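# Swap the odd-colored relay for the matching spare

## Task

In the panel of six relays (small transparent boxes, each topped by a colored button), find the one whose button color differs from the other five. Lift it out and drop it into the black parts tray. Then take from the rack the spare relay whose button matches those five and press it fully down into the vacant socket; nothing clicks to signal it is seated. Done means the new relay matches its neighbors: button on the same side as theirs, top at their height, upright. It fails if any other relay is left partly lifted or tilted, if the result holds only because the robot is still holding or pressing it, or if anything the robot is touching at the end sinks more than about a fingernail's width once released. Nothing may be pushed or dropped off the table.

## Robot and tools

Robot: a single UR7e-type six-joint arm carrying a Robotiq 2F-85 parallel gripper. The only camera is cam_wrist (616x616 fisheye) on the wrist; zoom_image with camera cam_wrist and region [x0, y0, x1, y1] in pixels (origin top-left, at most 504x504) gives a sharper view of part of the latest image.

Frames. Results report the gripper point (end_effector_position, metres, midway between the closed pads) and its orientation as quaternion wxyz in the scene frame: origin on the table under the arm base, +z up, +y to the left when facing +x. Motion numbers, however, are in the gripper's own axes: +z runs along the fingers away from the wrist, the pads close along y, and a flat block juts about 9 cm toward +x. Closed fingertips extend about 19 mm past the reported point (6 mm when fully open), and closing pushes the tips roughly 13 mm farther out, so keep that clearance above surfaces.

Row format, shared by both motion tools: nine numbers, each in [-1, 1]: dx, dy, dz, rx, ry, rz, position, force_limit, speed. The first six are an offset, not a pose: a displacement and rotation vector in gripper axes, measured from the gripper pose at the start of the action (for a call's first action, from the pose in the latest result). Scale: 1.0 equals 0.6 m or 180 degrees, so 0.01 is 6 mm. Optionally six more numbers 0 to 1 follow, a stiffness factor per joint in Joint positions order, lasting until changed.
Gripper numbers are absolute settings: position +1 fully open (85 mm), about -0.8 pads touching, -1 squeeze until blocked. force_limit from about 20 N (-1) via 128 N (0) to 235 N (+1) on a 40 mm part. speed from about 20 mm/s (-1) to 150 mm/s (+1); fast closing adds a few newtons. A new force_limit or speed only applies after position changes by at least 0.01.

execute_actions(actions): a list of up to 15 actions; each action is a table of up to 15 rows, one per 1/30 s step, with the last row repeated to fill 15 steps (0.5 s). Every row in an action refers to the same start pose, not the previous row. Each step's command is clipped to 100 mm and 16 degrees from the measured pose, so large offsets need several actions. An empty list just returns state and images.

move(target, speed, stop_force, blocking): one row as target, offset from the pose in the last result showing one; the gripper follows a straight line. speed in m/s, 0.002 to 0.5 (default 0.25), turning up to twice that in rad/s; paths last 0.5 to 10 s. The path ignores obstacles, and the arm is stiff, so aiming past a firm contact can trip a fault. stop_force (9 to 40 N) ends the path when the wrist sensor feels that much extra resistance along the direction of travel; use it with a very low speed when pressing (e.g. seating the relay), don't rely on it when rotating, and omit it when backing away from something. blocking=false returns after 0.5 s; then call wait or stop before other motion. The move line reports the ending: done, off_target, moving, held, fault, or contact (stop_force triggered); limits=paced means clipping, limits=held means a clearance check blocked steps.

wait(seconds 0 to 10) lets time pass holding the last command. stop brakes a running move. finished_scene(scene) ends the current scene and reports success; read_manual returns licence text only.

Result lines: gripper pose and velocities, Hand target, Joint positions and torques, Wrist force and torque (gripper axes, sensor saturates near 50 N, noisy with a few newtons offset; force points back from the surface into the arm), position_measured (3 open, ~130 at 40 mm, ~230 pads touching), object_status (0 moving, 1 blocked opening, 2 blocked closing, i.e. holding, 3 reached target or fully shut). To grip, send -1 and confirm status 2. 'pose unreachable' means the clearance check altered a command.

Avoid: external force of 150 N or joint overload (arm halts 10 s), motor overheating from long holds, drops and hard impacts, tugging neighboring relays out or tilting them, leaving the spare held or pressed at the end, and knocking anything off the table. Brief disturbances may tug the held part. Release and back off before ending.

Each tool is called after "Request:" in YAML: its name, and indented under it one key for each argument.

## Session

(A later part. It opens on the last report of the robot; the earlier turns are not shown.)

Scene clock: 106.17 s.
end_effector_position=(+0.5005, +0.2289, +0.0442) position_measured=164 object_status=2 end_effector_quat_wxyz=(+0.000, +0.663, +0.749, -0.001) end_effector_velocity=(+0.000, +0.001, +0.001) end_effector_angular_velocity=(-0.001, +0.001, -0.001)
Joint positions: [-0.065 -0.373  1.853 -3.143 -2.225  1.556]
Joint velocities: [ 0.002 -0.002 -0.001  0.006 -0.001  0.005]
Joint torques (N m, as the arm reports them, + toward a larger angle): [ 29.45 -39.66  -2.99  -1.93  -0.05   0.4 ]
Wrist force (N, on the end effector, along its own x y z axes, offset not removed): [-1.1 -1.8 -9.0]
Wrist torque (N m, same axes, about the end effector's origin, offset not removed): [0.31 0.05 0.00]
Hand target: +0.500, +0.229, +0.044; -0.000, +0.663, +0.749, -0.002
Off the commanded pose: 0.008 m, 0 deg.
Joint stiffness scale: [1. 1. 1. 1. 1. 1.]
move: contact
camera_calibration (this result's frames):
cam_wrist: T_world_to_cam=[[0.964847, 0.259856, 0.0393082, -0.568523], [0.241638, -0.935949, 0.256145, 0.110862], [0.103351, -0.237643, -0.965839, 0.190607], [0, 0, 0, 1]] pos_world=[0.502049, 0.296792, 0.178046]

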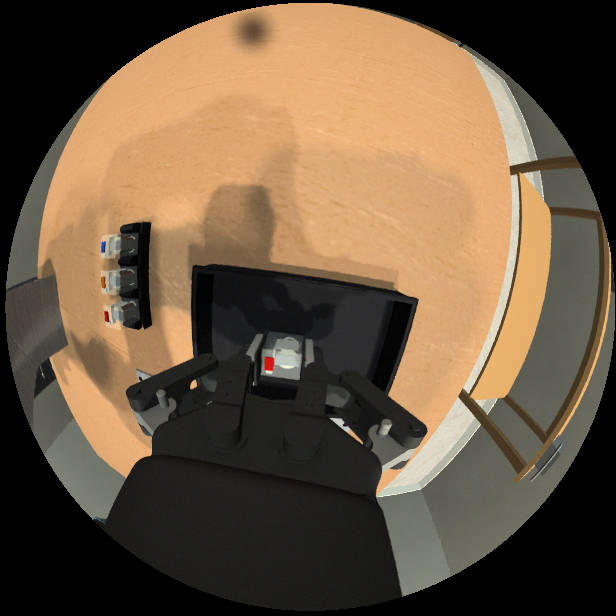

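Request:
execute_actions:
  actions:
    - [[0,0,0,0,0,0,0.05,-0.5,0]]

Request:
move:
  target: [0,0,-0.07,0,0,0,0.05,-0.5,0]
  speed: 0.12

Request:
move:
  target: [0.068,-0.27,0.01,0,0,-0.01,0.05,-0.5,0]
  speed: 0.2

Request:
zoom_image:
  camera: "cam_wrist"
  region: [200,240,360,400]

Scene clock: 112.37 s.
end_effector_position=(+0.5005, +0.2289, +0.0442) position_measured=123 object_status=0 end_effector_quat_wxyz=(+0.000, +0.663, +0.749, -0.001) end_effector_velocity=(-0.000, +0.000, -0.000) end_effector_angular_velocity=(+0.001, +0.001, +0.001)
Joint positions: [-0.065 -0.373  1.853 -3.142 -2.225  1.557]
Joint velocities: [-0.     0.     0.001 -0.     0.001 -0.   ]
Joint torques (N m, as the arm reports them, + toward a larger angle): [ 29.53 -40.24  -3.12  -2.43  -0.06  -0.16]
Wrist force (N, on the end effector, along its own x y z axes, offset not removed): [-0.1 3.6 0.4]
Wrist torque (N m, same axes, about the end effector's origin, offset not removed): [0.81 0.03 0.14]
Hand target: +0.501, +0.229, +0.044; +0.000, +0.663, +0.749, -0.001
Off the commanded pose: 0.000 m, 0 deg.
Joint stiffness scale: [1. 1. 1. 1. 1. 1.]
camera_calibration (this result's frames):
cam_wrist: T_world_to_cam=[[0.964945, 0.259543, 0.0389745, -0.568445], [0.241419, -0.936018, 0.256099, 0.110967], [0.10295, -0.237712, -0.965865, 0.19085], [0, 0, 0, 1]] pos_world=[0.502081, 0.296771, 0.178072]

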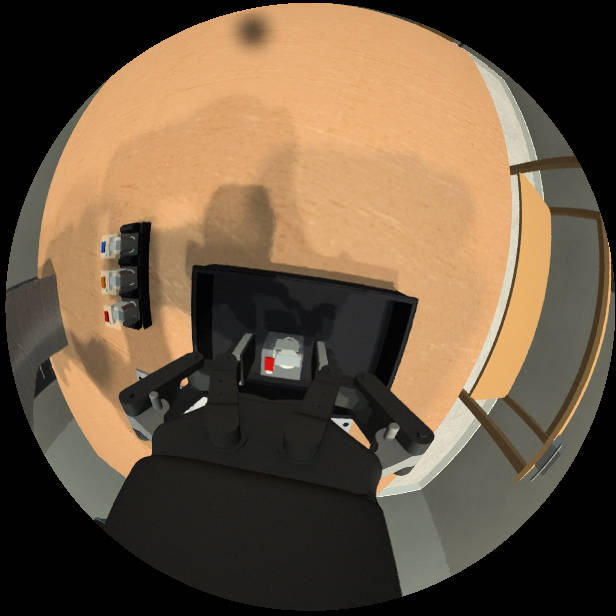

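Scene clock: 113.23 s.
end_effector_position=(+0.5040, +0.2284, +0.0861) position_measured=123 object_status=3 end_effector_quat_wxyz=(+0.001, +0.664, +0.747, +0.001) end_effector_velocity=(-0.005, +0.000, -0.002) end_effector_angular_velocity=(-0.001, +0.014, +0.001)
Joint positions: [-0.019 -0.462  1.888 -3.058 -2.228  1.616]
Joint velocities: [-0.001  0.     0.003  0.014  0.001  0.008]
Joint torques (N m, as the arm reports them, + toward a larger angle): [ 31.18 -40.74  -0.51  -1.66  -0.52   0.25]
Wrist force (N, on the end effector, along its own x y z axes, offset not removed): [-1.2 4.1 -0.5]
Wrist torque (N m, same axes, about the end effector's origin, offset not removed): [0.60 0.13 0.09]
Hand target: +0.501, +0.229, +0.086; +0.000, +0.663, +0.749, -0.001
Off the commanded pose: 0.004 m, 0 deg.
Joint stiffness scale: [1. 1. 1. 1. 1. 1.]
move: off_target
camera_calibration (this result's frames):
cam_wrist: T_world_to_cam=[[0.965881, 0.255344, 0.043279, -0.573258], [0.236352, -0.937397, 0.255783, 0.101872], [0.105882, -0.236827, -0.965765, 0.229177], [0, 0, 0, 1]] pos_world=[0.505356, 0.296147, 0.220084]

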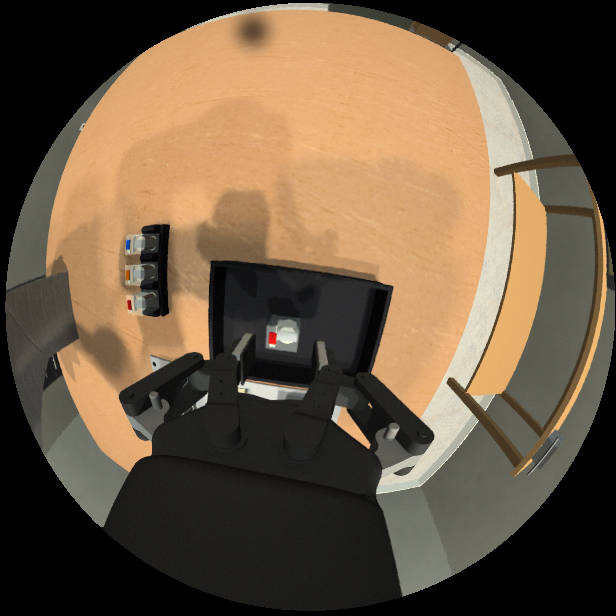

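Scene clock: 114.67 s.
end_effector_position=(+0.3408, +0.2498, +0.0793) position_measured=123 object_status=3 end_effector_quat_wxyz=(+0.001, +0.654, +0.757, +0.001) end_effector_velocity=(-0.000, +0.000, +0.000) end_effector_angular_velocity=(+0.002, -0.004, -0.004)
Joint positions: [ 0.068 -0.34   2.185 -3.412 -2.23   1.697]
Joint velocities: [ 0.     0.002  0.002 -0.009  0.     0.001]
Joint torques (N m, as the arm reports them, + toward a larger angle): [ 26.56 -33.85   4.67  -2.45  -0.26   0.48]
Wrist force (N, on the end effector, along its own x y z axes, offset not removed): [-3.4 1.6 -0.4]
Wrist torque (N m, same axes, about the end effector's origin, offset not removed): [0.41 0.58 -0.05]
Hand target: +0.338, +0.250, +0.080; +0.001, +0.653, +0.758, +0.001
Off the commanded pose: 0.002 m, 0 deg.
Joint stiffness scale: [1. 1. 1. 1. 1. 1.]
move: done
camera_calibration (this result's frames):
cam_wrist: T_world_to_cam=[[0.95824, 0.282519, 0.0442712, -0.425003], [0.262532, -0.930485, 0.25549, 0.151613], [0.113374, -0.233198, -0.965798, 0.241474], [0, 0, 0, 1]] pos_world=[0.340074, 0.317456, 0.213295]

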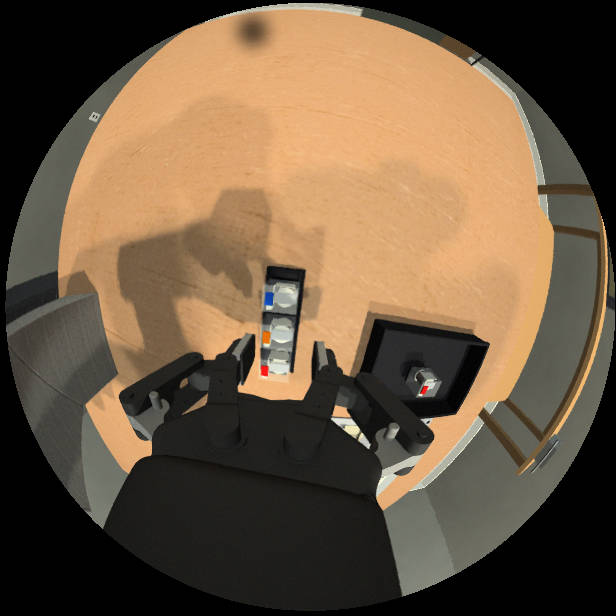

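Region (200, 240, 360, 400) of cam_wrist's 616x616 image, scaled by 3.150, with more detail than that image has.

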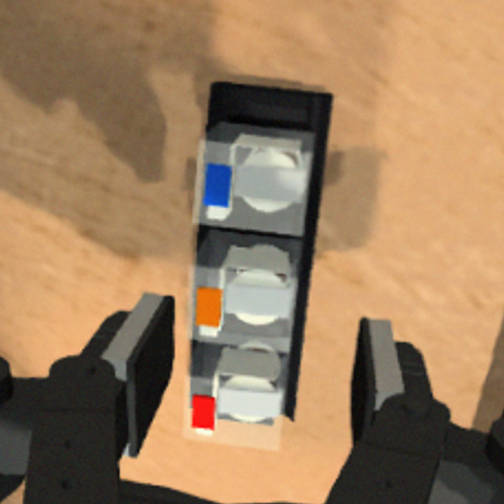

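Request:
move:
  target: [0.005,-0.007,0.032,0.001,0,-0.009,0.05,-0.5,0]
  speed: 0.03

Request:
zoom_image:
  camera: "cam_wrist"
  region: [200,240,360,400]

Scene clock: 119.90 s.
end_effector_position=(+0.3335, +0.2520, +0.0611) position_measured=123 object_status=3 end_effector_quat_wxyz=(-0.000, +0.641, +0.767, -0.001) end_effector_velocity=(+0.002, +0.000, +0.000) end_effector_angular_velocity=(+0.002, -0.007, +0.005)
Joint positions: [ 0.048 -0.285  2.17  -3.46  -2.23   1.643]
Joint velocities: [ 0.     0.001 -0.001 -0.01  -0.    -0.01 ]
Joint torques (N m, as the arm reports them, + toward a larger angle): [ 22.43 -33.33  -1.01  -2.39   0.19  -0.14]
Wrist force (N, on the end effector, along its own x y z axes, offset not removed): [-2.8 -1.1 2.1]
Wrist torque (N m, same axes, about the end effector's origin, offset not removed): [-0.16 0.32 -0.01]
Hand target: +0.336, +0.252, +0.060; +0.000, +0.643, +0.766, -0.000
Off the commanded pose: 0.003 m, 0 deg.
Joint stiffness scale: [1. 1. 1. 1. 1. 1.]
move: done
camera_calibration (this result's frames):
cam_wrist: T_world_to_cam=[[0.948861, 0.313364, 0.0382873, -0.422097], [0.293895, -0.921105, 0.255325, 0.147393], [0.115276, -0.231016, -0.966097, 0.224022], [0, 0, 0, 1]] pos_world=[0.331368, 0.319787, 0.194955]

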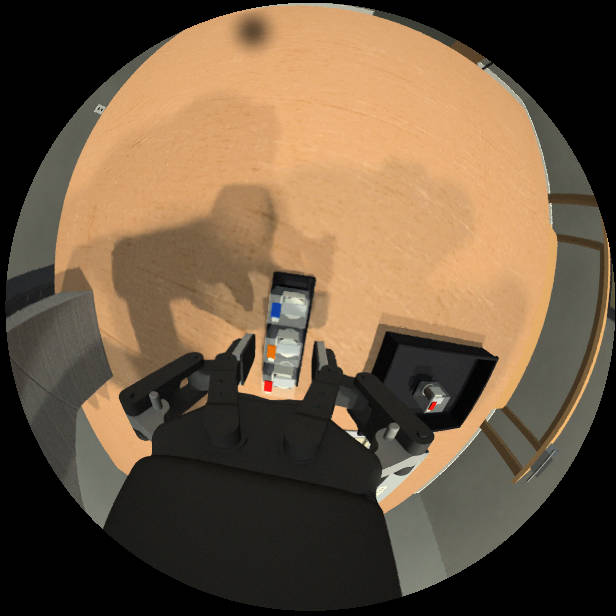

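Region (200, 240, 360, 400) of cam_wrist's 616x616 image, scaled by 3.150, with more detail than that image has.

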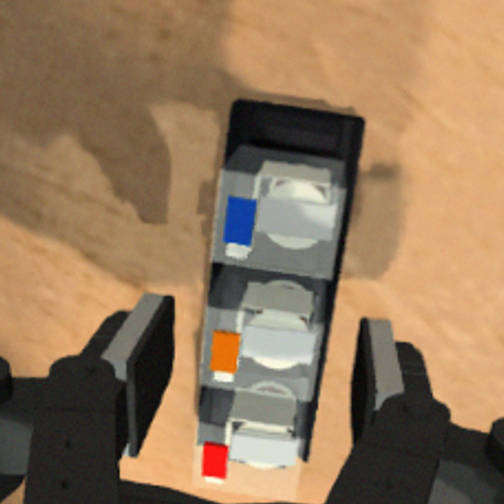

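Request:
move:
  target: [0,0.004,0.029,-0.001,0,0.001,0.05,-0.5,0]
  speed: 0.03

Request:
execute_actions:
  actions:
    - [[0,0,0,0,0,0,-1,-0.4,-0.8]]
    - [[0,0,0,0,0,0,-1,-0.4,-0.8]]

Request:
move:
  target: [0,0,-0.025,0,0,0,-1,-0.4,-0.8]
  speed: 0.02

Request:
zoom_image:
  camera: "cam_wrist"
  region: [200,240,360,400]

Scene clock: 125.67 s.
end_effector_position=(+0.3332, +0.2522, +0.0447) position_measured=123 object_status=3 end_effector_quat_wxyz=(-0.000, +0.641, +0.767, -0.001) end_effector_velocity=(+0.003, -0.000, +0.001) end_effector_angular_velocity=(+0.003, -0.008, -0.001)
Joint positions: [ 0.022 -0.242  2.148 -3.502 -2.23   1.61 ]
Joint velocities: [-0.001 -0.001 -0.001 -0.01   0.001 -0.007]
Joint torques (N m, as the arm reports them, + toward a larger angle): [ 22.25 -33.22  -0.08  -2.45   0.19  -0.03]
Wrist force (N, on the end effector, along its own x y z axes, offset not removed): [-1.4 2.0 1.4]
Wrist torque (N m, same axes, about the end effector's origin, offset not removed): [0.33 0.15 0.05]
Hand target: +0.336, +0.252, +0.044; +0.001, +0.643, +0.766, -0.000
Off the commanded pose: 0.003 m, 0 deg.
Joint stiffness scale: [1. 1. 1. 1. 1. 1.]
move: done
camera_calibration (this result's frames):
cam_wrist: T_world_to_cam=[[0.948539, 0.314294, 0.0386368, -0.42139], [0.294672, -0.920753, 0.255702, 0.151535], [0.11594, -0.231158, -0.965983, 0.208113], [0, 0, 0, 1]] pos_world=[0.330923, 0.320074, 0.178568]

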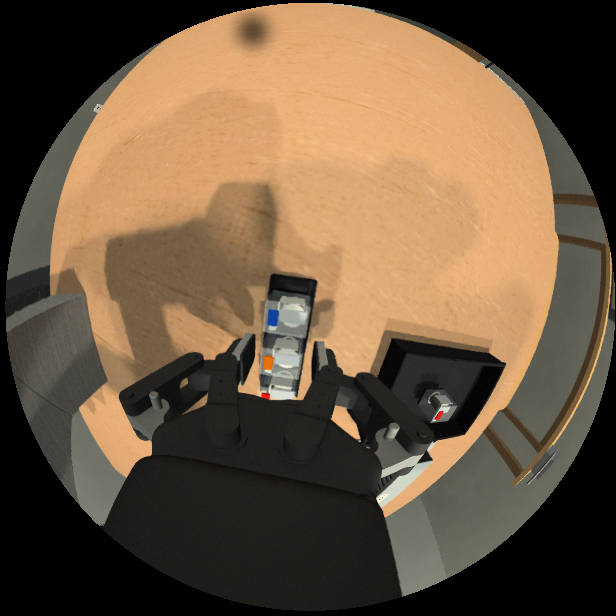

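Scene clock: 126.67 s.
end_effector_position=(+0.3334, +0.2522, +0.0448) position_measured=165 object_status=2 end_effector_quat_wxyz=(+0.000, +0.641, +0.767, -0.001) end_effector_velocity=(+0.001, -0.001, -0.000) end_effector_angular_velocity=(-0.001, +0.000, -0.003)
Joint positions: [ 0.023 -0.242  2.148 -3.502 -2.23   1.61 ]
Joint velocities: [-0.003 -0.002  0.001 -0.    -0.    -0.   ]
Joint torques (N m, as the arm reports them, + toward a larger angle): [ 24.31 -34.23   2.7   -2.13  -0.05   0.11]
Wrist force (N, on the end effector, along its own x y z axes, offset not removed): [0.5 -6.9 -13.0]
Wrist torque (N m, same axes, about the end effector's origin, offset not removed): [-0.02 -0.25 0.17]
Hand target: +0.333, +0.252, +0.045; -0.000, +0.641, +0.767, -0.001
Off the commanded pose: 0.000 m, 0 deg.
Joint stiffness scale: [1. 1. 1. 1. 1. 1.]
camera_calibration (this result's frames):
cam_wrist: T_world_to_cam=[[0.948544, 0.314217, 0.039146, -0.421604], [0.294473, -0.920804, 0.255745, 0.151514], [0.116405, -0.231058, -0.965951, 0.20802], [0, 0, 0, 1]] pos_world=[0.331078, 0.320054, 0.178692]

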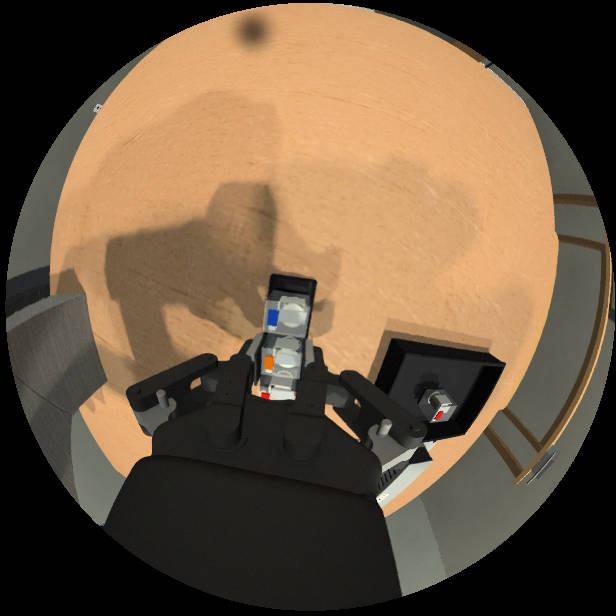

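Scene clock: 127.73 s.
end_effector_position=(+0.3360, +0.2524, +0.0587) position_measured=165 object_status=2 end_effector_quat_wxyz=(+0.001, +0.643, +0.766, -0.000) end_effector_velocity=(-0.003, -0.000, -0.001) end_effector_angular_velocity=(-0.001, +0.008, +0.000)
Joint positions: [ 0.044 -0.28   2.163 -3.466 -2.23   1.639]
Joint velocities: [-0.001 -0.     0.002  0.008  0.001  0.005]
Joint torques (N m, as the arm reports them, + toward a larger angle): [ 26.7  -35.39   6.45  -1.81  -0.18   0.34]
Wrist force (N, on the end effector, along its own x y z axes, offset not removed): [0.5 1.9 -0.8]
Wrist torque (N m, same axes, about the end effector's origin, offset not removed): [0.25 -0.10 0.17]
Hand target: +0.333, +0.252, +0.060; +0.000, +0.641, +0.767, -0.001
Off the commanded pose: 0.003 m, 0 deg.
Joint stiffness scale: [1. 1. 1. 1. 1. 1.]
move: done
camera_calibration (this result's frames):
cam_wrist: T_world_to_cam=[[0.949755, 0.310219, 0.0415916, -0.424202], [0.290047, -0.922261, 0.255553, 0.149251], [0.117636, -0.230649, -0.9659, 0.220722], [0, 0, 0, 1]] pos_world=[0.333633, 0.320153, 0.192697]

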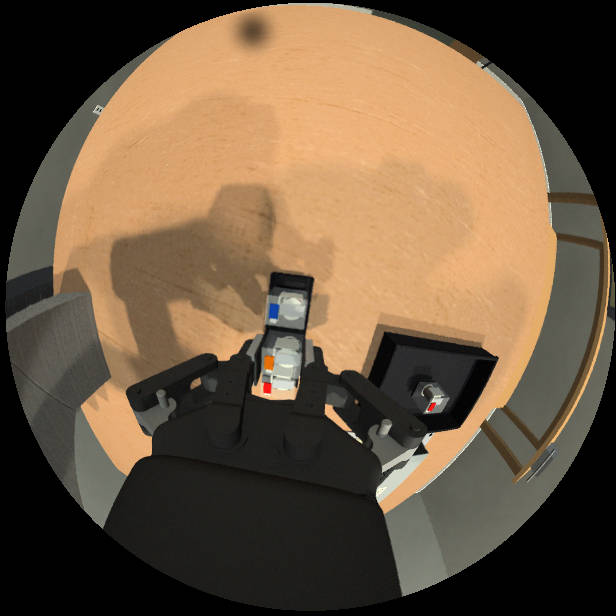

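Region (200, 240, 360, 400) of cam_wrist's 616x616 image, scaled by 3.150, with more detail than that image has.

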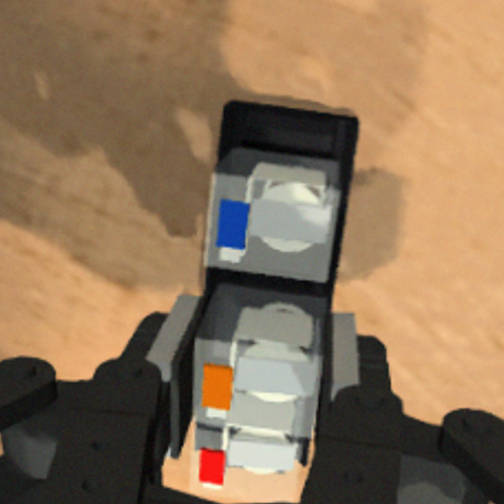

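Request:
move:
  target: [0,0,-0.125,0,0,0,-1,-0.4,-0.8]
  speed: 0.15

Request:
move:
  target: [-0.591,0.129,0.015,0,0,0.022,-1,-0.4,-0.8]

Request:
zoom_image:
  camera: "cam_wrist"
  region: [200,240,360,400]

Scene clock: 134.47 s.
end_effector_position=(+0.3386, +0.2525, +0.1332) position_measured=165 object_status=2 end_effector_quat_wxyz=(+0.002, +0.644, +0.765, +0.001) end_effector_velocity=(-0.002, +0.000, -0.001) end_effector_angular_velocity=(-0.002, +0.008, +0.001)
Joint positions: [ 0.157 -0.484  2.232 -3.246 -2.227  1.784]
Joint velocities: [-0.     0.001 -0.001  0.011  0.001  0.005]
Joint torques (N m, as the arm reports them, + toward a larger angle): [ 24.82 -34.7    1.73  -1.75   0.41   0.41]
Wrist force (N, on the end effector, along its own x y z axes, offset not removed): [-1.1 -0.7 -0.4]
Wrist torque (N m, same axes, about the end effector's origin, offset not removed): [-0.16 0.21 0.05]
Hand target: +0.336, +0.252, +0.134; +0.001, +0.643, +0.766, -0.000
Off the commanded pose: 0.003 m, 0 deg.
Joint stiffness scale: [1. 1. 1. 1. 1. 1.]
move: done
camera_calibration (this result's frames):
cam_wrist: T_world_to_cam=[[0.950794, 0.306655, 0.0441909, -0.429607], [0.285933, -0.92343, 0.25597, 0.131154], [0.119302, -0.230739, -0.965674, 0.291799], [0, 0, 0, 1]] pos_world=[0.336154, 0.320182, 0.267196]

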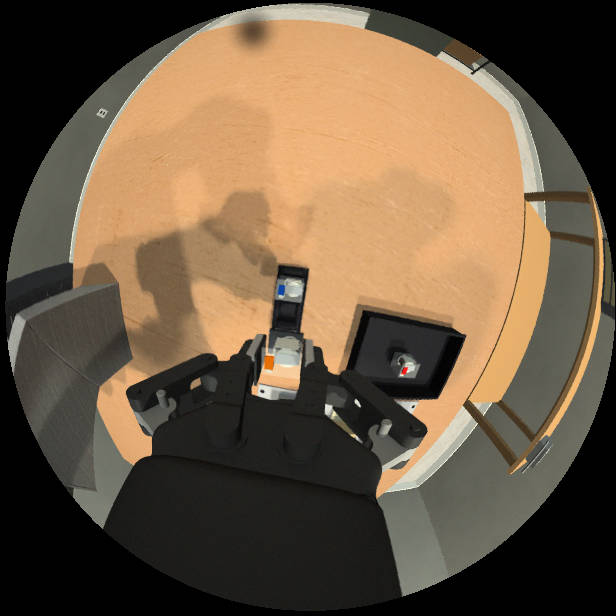

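Scene clock: 136.53 s.
end_effector_position=(+0.4733, -0.0821, +0.1255) position_measured=165 object_status=2 end_effector_quat_wxyz=(+0.001, +0.669, +0.743, +0.001) end_effector_velocity=(-0.002, +0.001, -0.001) end_effector_angular_velocity=(+0.003, +0.006, +0.006)
Joint positions: [-0.501 -0.996  2.29  -3.256 -2.115  1.058]
Joint velocities: [-0.    -0.001  0.001  0.008  0.001 -0.002]
Joint torques (N m, as the arm reports them, + toward a larger angle): [ 20.82 -35.25  -4.86  -2.03   0.41  -0.4 ]
Wrist force (N, on the end effector, along its own x y z axes, offset not removed): [-1.7 1.5 -0.2]
Wrist torque (N m, same axes, about the end effector's origin, offset not removed): [0.34 0.48 0.09]
Hand target: +0.475, -0.084, +0.125; +0.001, +0.670, +0.742, +0.001
Off the commanded pose: 0.003 m, 0 deg.
Joint stiffness scale: [1. 1. 1. 1. 1. 1.]
move: done
camera_calibration (this result's frames):
cam_wrist: T_world_to_cam=[[0.969235, 0.242379, 0.0428394, -0.468569], [0.22395, -0.940626, 0.255088, -0.186344], [0.102124, -0.237646, -0.965968, 0.198623], [0, 0, 0, 1]] pos_world=[0.475601, -0.0145067, 0.259471]

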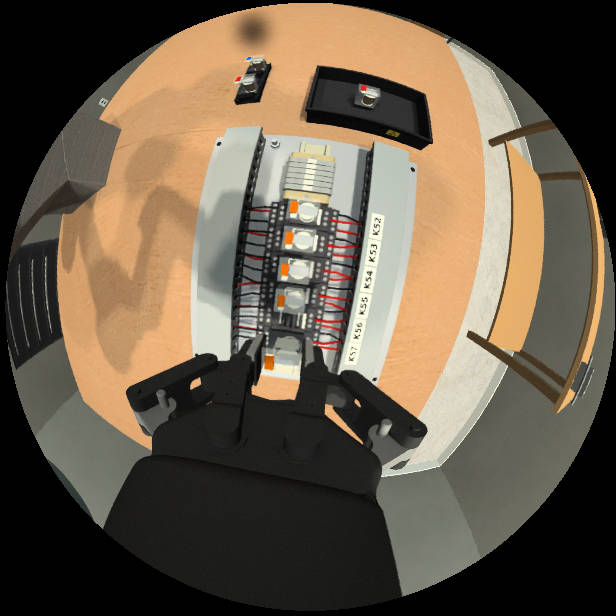

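Region (200, 240, 360, 400) of cam_wrist's 616x616 image, scaled by 3.150, with more detail than that image has.

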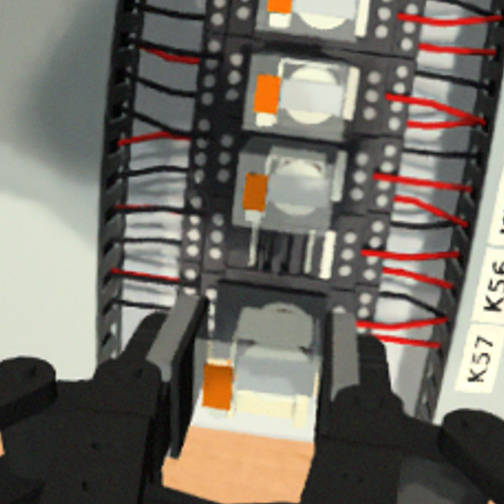

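Request:
move:
  target: [-0.003,0.004,0.068,0,0,0.001,-1,-0.4,-0.8]
  speed: 0.03
  stop_force: 9

Request:
zoom_image:
  camera: "cam_wrist"
  region: [200,240,360,400]

Scene clock: 145.67 s.
end_effector_position=(+0.4736, -0.0816, +0.0856) position_measured=165 object_status=2 end_effector_quat_wxyz=(-0.001, +0.669, +0.743, +0.000) end_effector_velocity=(+0.003, -0.001, +0.001) end_effector_angular_velocity=(-0.003, -0.009, -0.000)
Joint positions: [-0.547 -0.89   2.256 -3.349 -2.097  1.01 ]
Joint velocities: [ 0.001  0.    -0.002 -0.008  0.001 -0.004]
Joint torques (N m, as the arm reports them, + toward a larger angle): [ 21.18 -35.96  -2.67  -2.8    0.45   0.04]
Wrist force (N, on the end effector, along its own x y z axes, offset not removed): [-3.2 -2.4 0.2]
Wrist torque (N m, same axes, about the end effector's origin, offset not removed): [-0.46 0.37 -0.01]
Hand target: +0.476, -0.084, +0.085; +0.001, +0.671, +0.742, +0.001
Off the commanded pose: 0.003 m, 0 deg.
Joint stiffness scale: [1. 1. 1. 1. 1. 1.]
move: done
camera_calibration (this result's frames):
cam_wrist: T_world_to_cam=[[0.969206, 0.242937, 0.0402579, -0.467018], [0.225332, -0.940882, 0.252917, -0.176259], [0.0993209, -0.236058, -0.96665, 0.161697], [0, 0, 0, 1]] pos_world=[0.476294, -0.0142131, 0.219685]

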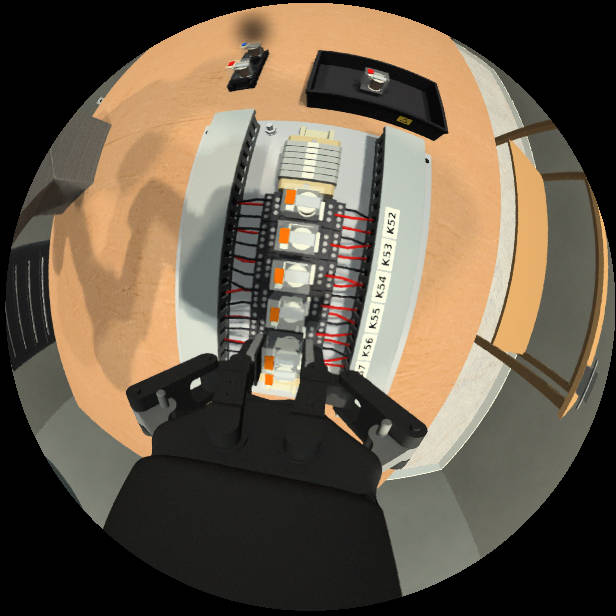

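Region (200, 240, 360, 400) of cam_wrist's 616x616 image, scaled by 3.150, with more detail than that image has.

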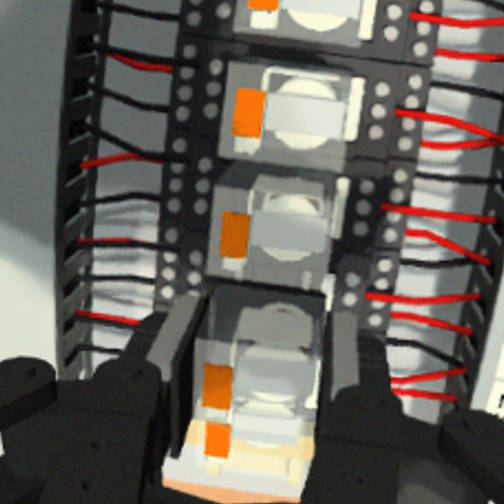

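Request:
execute_actions:
  actions:
    - [[-0.0035,0.003,0.009,-0.001,0,0.002,-1,-0.4,-0.8]]
    - [[-0.0035,0.003,0.008,-0.001,0,0.002,-1,-0.4,-0.8]]
    - [[-0.0035,0.003,0.008,-0.001,0,0.002,-1,-0.4,-0.8]]

Request:
zoom_image:
  camera: "cam_wrist"
  region: [200,240,360,400]

Scene clock: 150.83 s.
end_effector_position=(+0.4732, -0.0814, +0.0733) position_measured=165 object_status=2 end_effector_quat_wxyz=(-0.002, +0.672, +0.741, +0.003) end_effector_velocity=(+0.001, -0.001, -0.000) end_effector_angular_velocity=(-0.001, -0.002, -0.002)
Joint positions: [-0.564 -0.859  2.246 -3.377 -2.085  1.001]
Joint velocities: [-0.001  0.001 -0.002 -0.001  0.     0.   ]
Joint torques (N m, as the arm reports them, + toward a larger angle): [ 21.78 -35.68  -2.79  -2.78   0.28  -0.19]
Wrist force (N, on the end effector, along its own x y z axes, offset not removed): [0.1 0.4 -0.4]
Wrist torque (N m, same axes, about the end effector's origin, offset not removed): [0.13 -0.10 0.01]
Hand target: +0.475, -0.083, +0.072; -0.001, +0.673, +0.739, +0.003
Off the commanded pose: 0.003 m, 0 deg.
Joint stiffness scale: [1. 1. 1. 1. 1. 1.]
camera_calibration (this result's frames):
cam_wrist: T_world_to_cam=[[0.970972, 0.235324, 0.0428532, -0.467794], [0.217821, -0.94393, 0.248092, -0.169143], [0.0988326, -0.231556, -0.967788, 0.15059], [0, 0, 0, 1]] pos_world=[0.476175, -0.0147056, 0.207749]

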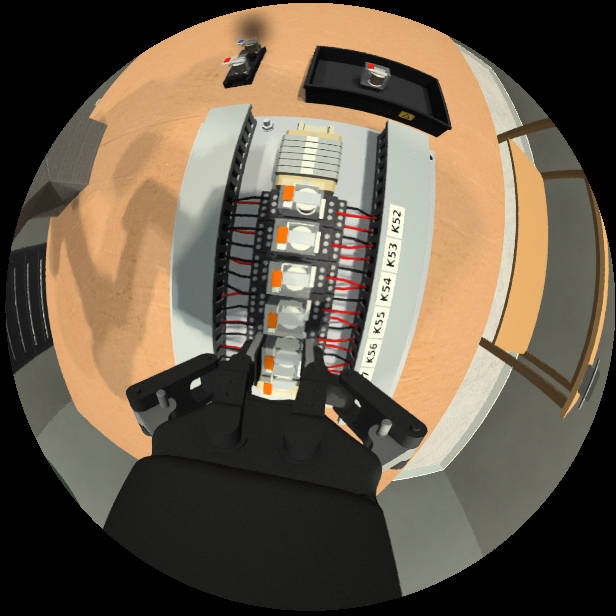

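Region (200, 240, 360, 400) of cam_wrist's 616x616 image, scaled by 3.150, with more detail than that image has.

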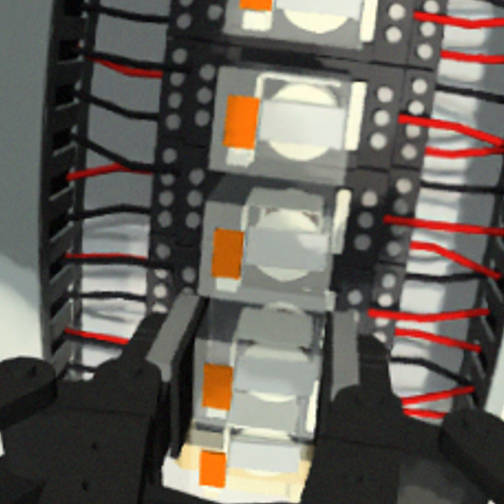

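Request:
execute_actions:
  actions:
    - [[-0.003,0.0015,0.008,0,-0.002,0,-1,-0.4,-0.8]]
    - [[-0.001,0,0.013,0.001,0,0,-1,-0.4,-0.8]]
    - [[0,-0.002,0.017,0.002,0,0,-1,-0.4,-0.8]]

Request:
zoom_image:
  camera: "cam_wrist"
  region: [200,240,360,400]

Scene clock: 154.67 s.
end_effector_position=(+0.4741, -0.0810, +0.0712) position_measured=165 object_status=2 end_effector_quat_wxyz=(+0.006, +0.667, +0.745, +0.001) end_effector_velocity=(+0.001, +0.000, +0.000) end_effector_angular_velocity=(-0.001, -0.002, +0.001)
Joint positions: [-0.561 -0.843  2.245 -3.409 -2.093  0.981]
Joint velocities: [ 0.001  0.001 -0.    -0.002  0.    -0.002]
Joint torques (N m, as the arm reports them, + toward a larger angle): [ 12.44 -20.13  -7.98  -2.3    2.39  -0.14]
Wrist force (N, on the end effector, along its own x y z axes, offset not removed): [5.2 -24.3 -50.0]
Wrist torque (N m, same axes, about the end effector's origin, offset not removed): [1.14 0.08 0.37]
Hand target: +0.473, -0.081, +0.062; +0.001, +0.669, +0.743, -0.000
Off the commanded pose: 0.010 m, 1 deg.
Joint stiffness scale: [1. 1. 1. 1. 1. 1.]
camera_calibration (this result's frames):
cam_wrist: T_world_to_cam=[[0.96716, 0.249221, 0.0499002, -0.466267], [0.228031, -0.937534, 0.262737, -0.173857], [0.112263, -0.24273, -0.963576, 0.141039], [0, 0, 0, 1]] pos_world=[0.474766, -0.0125586, 0.204848]

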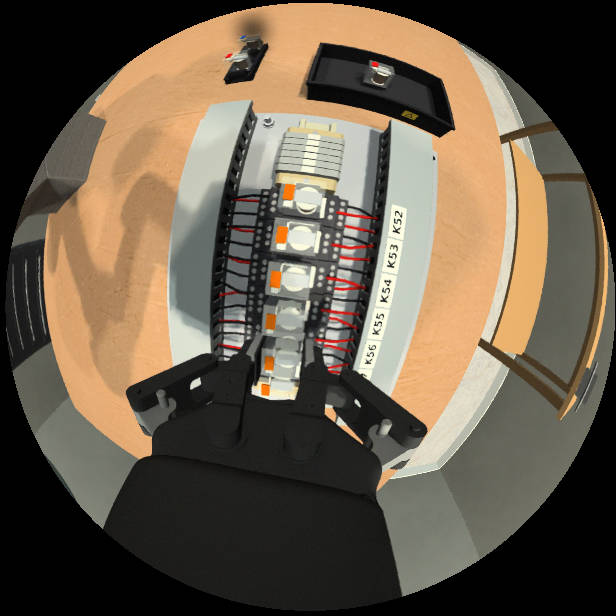

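Region (200, 240, 360, 400) of cam_wrist's 616x616 image, scaled by 3.150, with more detail than that image has.

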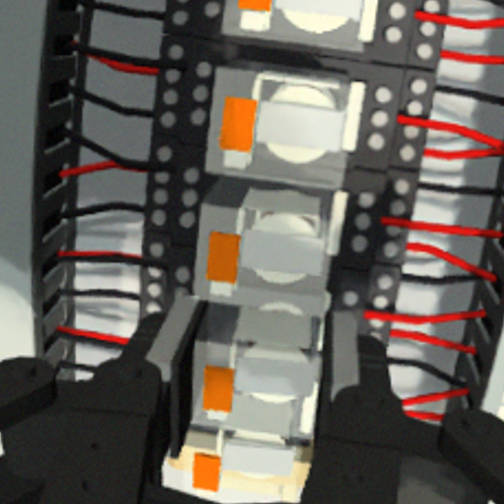

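Request:
execute_actions:
  actions:
    - [[0.002,-0.007,-0.008,0.004,0.002,0,-1,-0.4,-0.8]]
    - [[-0.002,0.001,0.006,0,0,0.002,-1,-0.4,-0.8]]

Request:
zoom_image:
  camera: "cam_wrist"
  region: [200,240,360,400]

Scene clock: 159.07 s.
end_effector_position=(+0.4706, -0.0815, +0.0724) position_measured=165 object_status=2 end_effector_quat_wxyz=(-0.000, +0.669, +0.743, -0.001) end_effector_velocity=(+0.001, -0.000, +0.000) end_effector_angular_velocity=(-0.001, -0.002, -0.001)
Joint positions: [-0.563 -0.853  2.25  -3.388 -2.094  0.992]
Joint velocities: [ 0.     0.    -0.002 -0.001  0.    -0.   ]
Joint torques (N m, as the arm reports them, + toward a larger angle): [ 21.34 -36.14  -2.82  -2.64   0.43   0.43]
Wrist force (N, on the end effector, along its own x y z axes, offset not removed): [-0.7 -0.2 -0.8]
Wrist torque (N m, same axes, about the end effector's origin, offset not removed): [0.09 0.09 0.14]
Hand target: +0.473, -0.084, +0.071; +0.001, +0.671, +0.742, -0.001
Off the commanded pose: 0.003 m, 0 deg.
Joint stiffness scale: [1. 1. 1. 1. 1. 1.]
camera_calibration (this result's frames):
cam_wrist: T_world_to_cam=[[0.969065, 0.243763, 0.0386338, -0.463281], [0.226263, -0.939978, 0.255433, -0.172688], [0.09858, -0.23879, -0.966055, 0.14936], [0, 0, 0, 1]] pos_world=[0.473299, -0.0137263, 0.206299]

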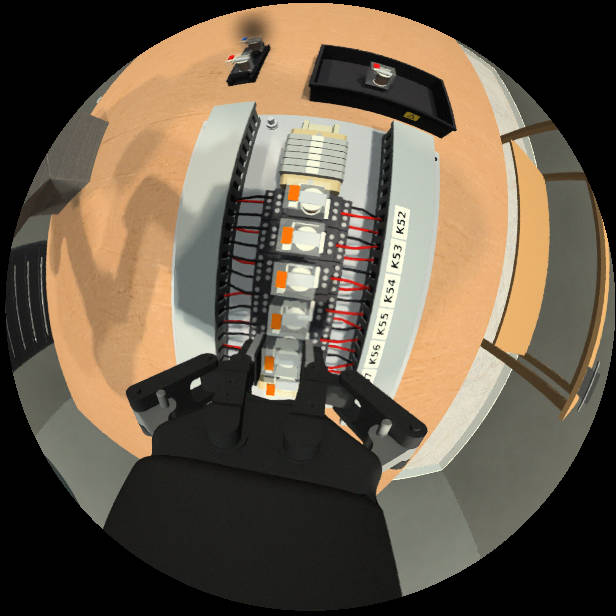

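Region (200, 240, 360, 400) of cam_wrist's 616x616 image, scaled by 3.150, with more detail than that image has.

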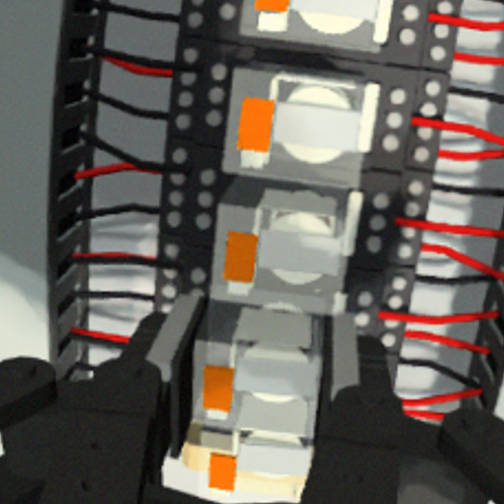

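Request:
execute_actions:
  actions:
    - [[-0.002,0.0062,0.003,-0.001,0,0.002,-1,-0.4,-0.8]]
    - [[-0.002,0.003,0.006,0,0,0.002,-1,-0.4,-0.8]]

Request:
zoom_image:
  camera: "cam_wrist"
  region: [200,240,360,400]

Scene clock: 164.23 s.
end_effector_position=(+0.4728, -0.0809, +0.0702) position_measured=165 object_status=2 end_effector_quat_wxyz=(-0.000, +0.671, +0.742, -0.000) end_effector_velocity=(+0.000, +0.000, +0.000) end_effector_angular_velocity=(-0.000, -0.001, +0.001)
Joint positions: [-0.563 -0.847  2.242 -3.388 -2.092  0.997]
Joint velocities: [ 0.001 -0.    -0.    -0.     0.    -0.001]
Joint torques (N m, as the arm reports them, + toward a larger angle): [ 19.94 -33.25  -3.35  -2.63   0.69   0.45]
Wrist force (N, on the end effector, along its own x y z axes, offset not removed): [-1.9 -5.1 -11.4]
Wrist torque (N m, same axes, about the end effector's origin, offset not removed): [0.37 0.10 -0.12]
Hand target: +0.474, -0.082, +0.068; -0.000, +0.673, +0.740, -0.001
Off the commanded pose: 0.003 m, 0 deg.
Joint stiffness scale: [1. 1. 1. 1. 1. 1.]
camera_calibration (this result's frames):
cam_wrist: T_world_to_cam=[[0.970217, 0.238918, 0.0399648, -0.466555], [0.221335, -0.941394, 0.254534, -0.169746], [0.0984354, -0.238108, -0.966238, 0.14731], [0, 0, 0, 1]] pos_world=[0.47573, -0.0132539, 0.204189]

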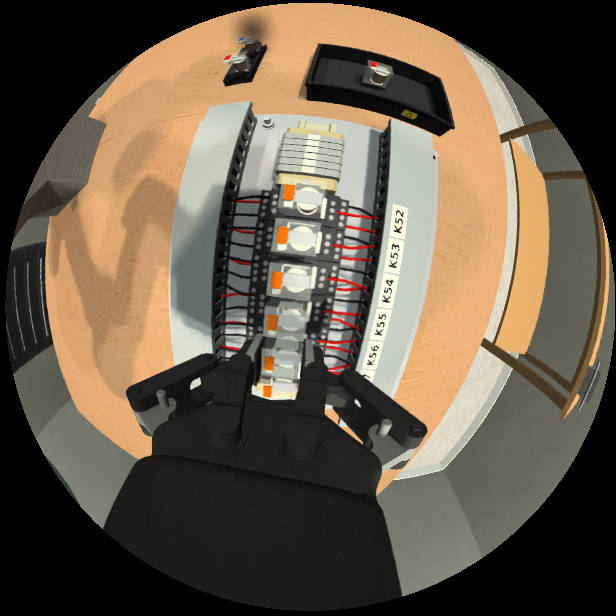

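Region (200, 240, 360, 400) of cam_wrist's 616x616 image, scaled by 3.150, with more detail than that image has.

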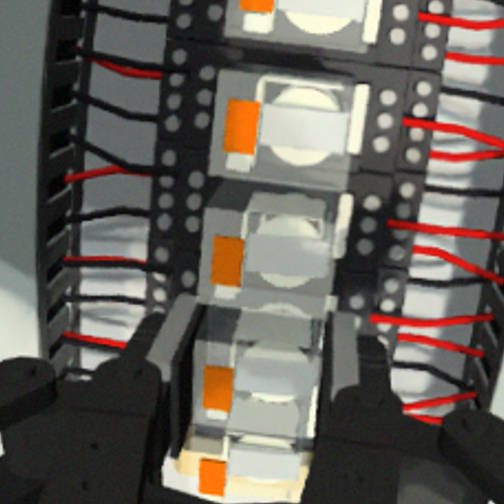

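Deeper now; probably in the lead-in.

Request:
execute_actions:
  actions:
    - [[0,-0.002,0.01,0.003,0.001,0.002,-1,-0.4,-0.8]]
    - [[0,-0.004,0.014,0.005,0.002,0.002,-1,-0.4,-0.8]]

Request:
zoom_image:
  camera: "cam_wrist"
  region: [200,240,360,400]

Scene clock: 169.03 s.
end_effector_position=(+0.4729, -0.0809, +0.0685) position_measured=165 object_status=2 end_effector_quat_wxyz=(-0.002, +0.673, +0.739, -0.002) end_effector_velocity=(-0.001, -0.000, +0.000) end_effector_angular_velocity=(-0.001, +0.002, -0.001)
Joint positions: [-0.564 -0.844  2.238 -3.381 -2.093  1.005]
Joint velocities: [-0.001 -0.001  0.001  0.    -0.001  0.001]
Joint torques (N m, as the arm reports them, + toward a larger angle): [ 15.35 -25.76  -4.04   0.03   0.75   0.48]
Wrist force (N, on the end effector, along its own x y z axes, offset not removed): [-2.3 -2.5 -33.5]
Wrist torque (N m, same axes, about the end effector's origin, offset not removed): [0.63 -0.22 -0.04]
Hand target: +0.470, -0.081, +0.061; -0.008, +0.674, +0.738, -0.005
Off the commanded pose: 0.008 m, 1 deg.
Joint stiffness scale: [1. 1. 1. 1. 1. 1.]
camera_calibration (this result's frames):
cam_wrist: T_world_to_cam=[[0.971952, 0.232501, 0.0354043, -0.467571], [0.216367, -0.943005, 0.252836, -0.167001], [0.0921711, -0.238084, -0.966861, 0.148715], [0, 0, 0, 1]] pos_world=[0.476883, -0.0133653, 0.202565]

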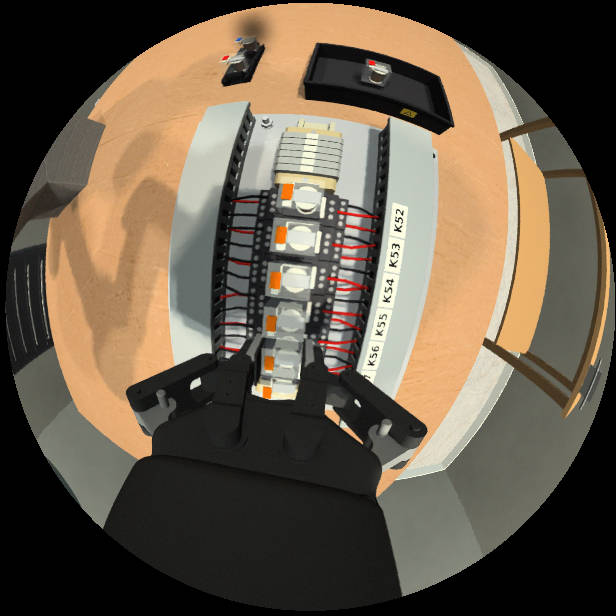

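Region (200, 240, 360, 400) of cam_wrist's 616x616 image, scaled by 3.150, with more detail than that image has.

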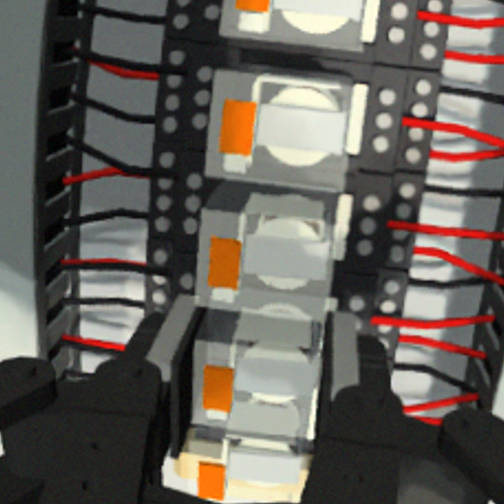

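Request:
execute_actions:
  actions:
    - [[0,-0.006,0.016,0.004,0.002,0,-1,-0.4,-0.8]]
    - [[0,-0.006,0.017,0.005,0.002,0,-1,-0.4,-0.8]]
    - [[0,-0.007,0.018,0.005,0.002,0,-1,-0.4,-0.8]]

Request:
zoom_image:
  camera: "cam_wrist"
  region: [200,240,360,400]

Scene clock: 175.93 s.
end_effector_position=(+0.4729, -0.0811, +0.0653) position_measured=165 object_status=2 end_effector_quat_wxyz=(-0.002, +0.670, +0.743, -0.001) end_effector_velocity=(+0.001, -0.000, +0.000) end_effector_angular_velocity=(-0.000, -0.001, +0.001)
Joint positions: [-0.568 -0.837  2.234 -3.387 -2.091  0.991]
Joint velocities: [ 0.001 -0.    -0.001 -0.     0.    -0.001]
Joint torques (N m, as the arm reports them, + toward a larger angle): [ 10.46 -20.16  -4.94  -1.26   1.45  -0.35]
Wrist force (N, on the end effector, along its own x y z axes, offset not removed): [3.1 -17.3 -50.0]
Wrist torque (N m, same axes, about the end effector's origin, offset not removed): [0.42 0.18 0.36]
Hand target: +0.468, -0.081, +0.055; -0.011, +0.671, +0.741, -0.005
Off the commanded pose: 0.012 m, 1 deg.
Joint stiffness scale: [1. 1. 1. 1. 1. 1.]
camera_calibration (this result's frames):
cam_wrist: T_world_to_cam=[[0.969606, 0.242043, 0.0357712, -0.465556], [0.2256, -0.941009, 0.252203, -0.170586], [0.094705, -0.236468, -0.967013, 0.144504], [0, 0, 0, 1]] pos_world=[0.476205, -0.0136681, 0.199414]

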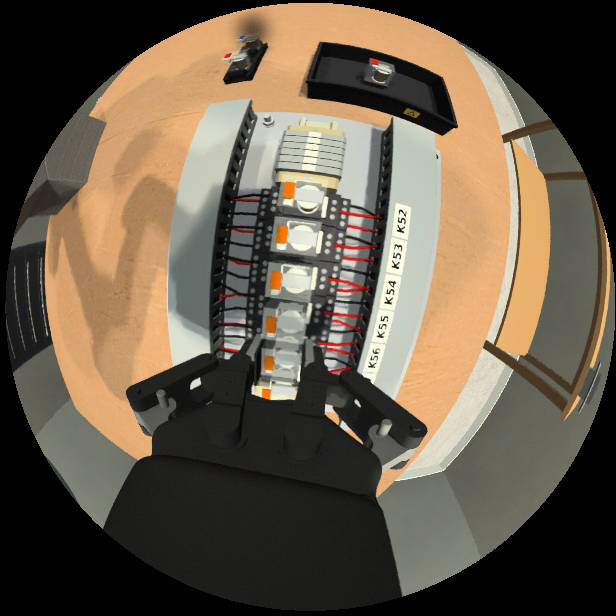

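Region (200, 240, 360, 400) of cam_wrist's 616x616 image, scaled by 3.150, with more detail than that image has.

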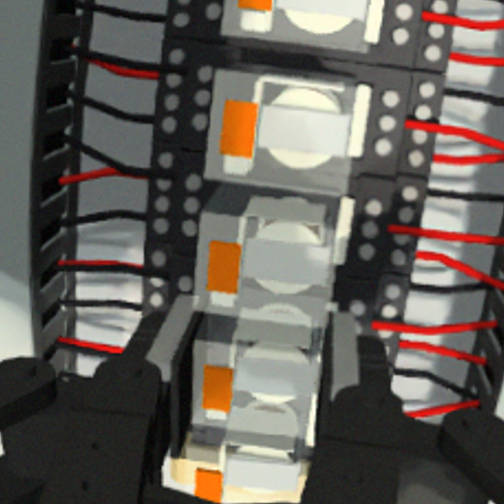

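Request:
execute_actions:
  actions:
    - [[0,-0.014,0.018,0.001,0.002,0.002,-1,-0.4,-0.8]]
    - [[0,-0.012,0.018,0.005,0.002,0.002,-1,-0.4,-0.8]]

Request:
execute_actions:
  actions:
    - [[0,0,0,0,0,0,-1,-0.4,-0.8]]
    - [[0,0,0,0,0,0,0,-0.4,-0.5]]
    - [[0.003,-0.004,-0.06,0,0,0,0,-0.4,-0.5]]
    - [[-0.08,-0.1,-0.01,0,0,0,0,-0.4,-0.5]]
    - [[0,-0.05,0,0,0,0,0,-0.4,-0.5]]

Request:
zoom_image:
  camera: "cam_wrist"
  region: [300,200,500,400]

Scene clock: 181.63 s.
end_effector_position=(+0.4720, -0.0811, +0.0653) position_measured=165 object_status=2 end_effector_quat_wxyz=(+0.006, +0.671, +0.742, +0.006) end_effector_velocity=(+0.001, +0.000, +0.001) end_effector_angular_velocity=(+0.000, -0.003, -0.000)
Joint positions: [-0.575 -0.828  2.249 -3.437 -2.078  0.975]
Joint velocities: [ 0.001 -0.001 -0.    -0.001  0.001 -0.   ]
Joint torques (N m, as the arm reports them, + toward a larger angle): [  8.06 -21.55  -1.08  -0.93   1.32  -0.25]
Wrist force (N, on the end effector, along its own x y z axes, offset not removed): [4.2 -7.9 -50.0]
Wrist torque (N m, same axes, about the end effector's origin, offset not removed): [0.84 -0.10 0.27]
Hand target: +0.465, -0.082, +0.055; -0.004, +0.673, +0.740, +0.001
Off the commanded pose: 0.013 m, 1 deg.
Joint stiffness scale: [1. 1. 1. 1. 1. 1.]
camera_calibration (this result's frames):
cam_wrist: T_world_to_cam=[[0.969269, 0.239029, 0.0581632, -0.466291], [0.216722, -0.94156, 0.257867, -0.166576], [0.116402, -0.237338, -0.964428, 0.134017], [0, 0, 0, 1]] pos_world=[0.472462, -0.0135772, 0.199325]

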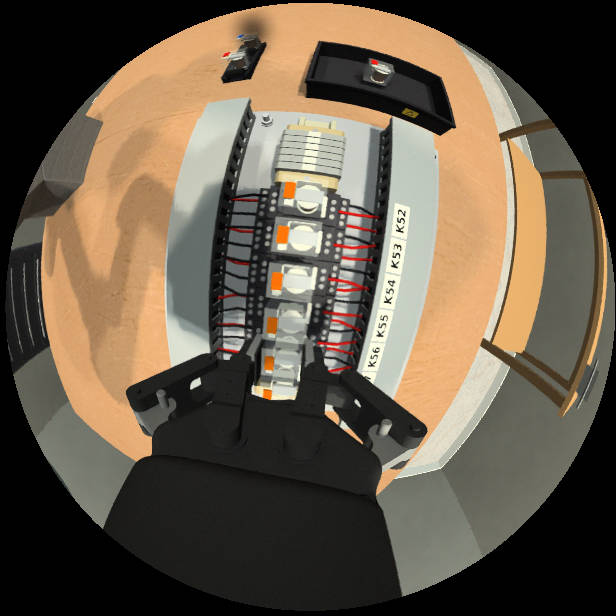

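Scene clock: 184.13 s.
end_effector_position=(+0.3918, -0.1397, +0.1061) position_measured=129 object_status=3 end_effector_quat_wxyz=(+0.012, +0.674, +0.739, +0.005) end_effector_velocity=(+0.007, -0.006, +0.003) end_effector_angular_velocity=(-0.014, -0.032, -0.002)
Joint positions: [-0.734 -1.016  2.498 -3.583 -2.008  0.822]
Joint velocities: [-0.003  0.    -0.001 -0.039  0.01  -0.017]
Joint torques (N m, as the arm reports them, + toward a larger angle): [ 16.53 -31.71   8.38  -2.82   0.44  -0.17]
Wrist force (N, on the end effector, along its own x y z axes, offset not removed): [-1.6 1.9 0.1]
Wrist torque (N m, same axes, about the end effector's origin, offset not removed): [0.23 0.40 0.05]
Hand target: +0.389, -0.139, +0.106; +0.010, +0.674, +0.739, +0.005
Off the commanded pose: 0.003 m, 0 deg.
Joint stiffness scale: [1. 1. 1. 1. 1. 1.]
camera_calibration (this result's frames):
cam_wrist: T_world_to_cam=[[0.971134, 0.23031, 0.0620939, -0.379292], [0.206074, -0.941159, 0.267866, -0.21172], [0.120133, -0.247338, -0.961453, 0.165669], [0, 0, 0, 1]] pos_world=[0.392071, -0.070931, 0.239547]

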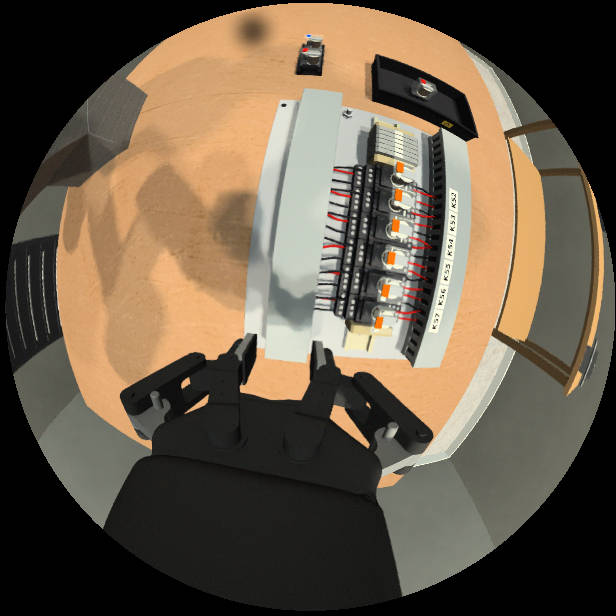

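Region (300, 200, 500, 400) of cam_wrist's 616x616 image, scaled by 2.520, with more detail than that image has.

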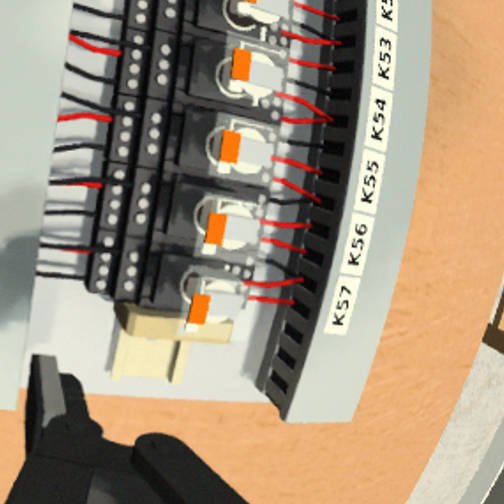

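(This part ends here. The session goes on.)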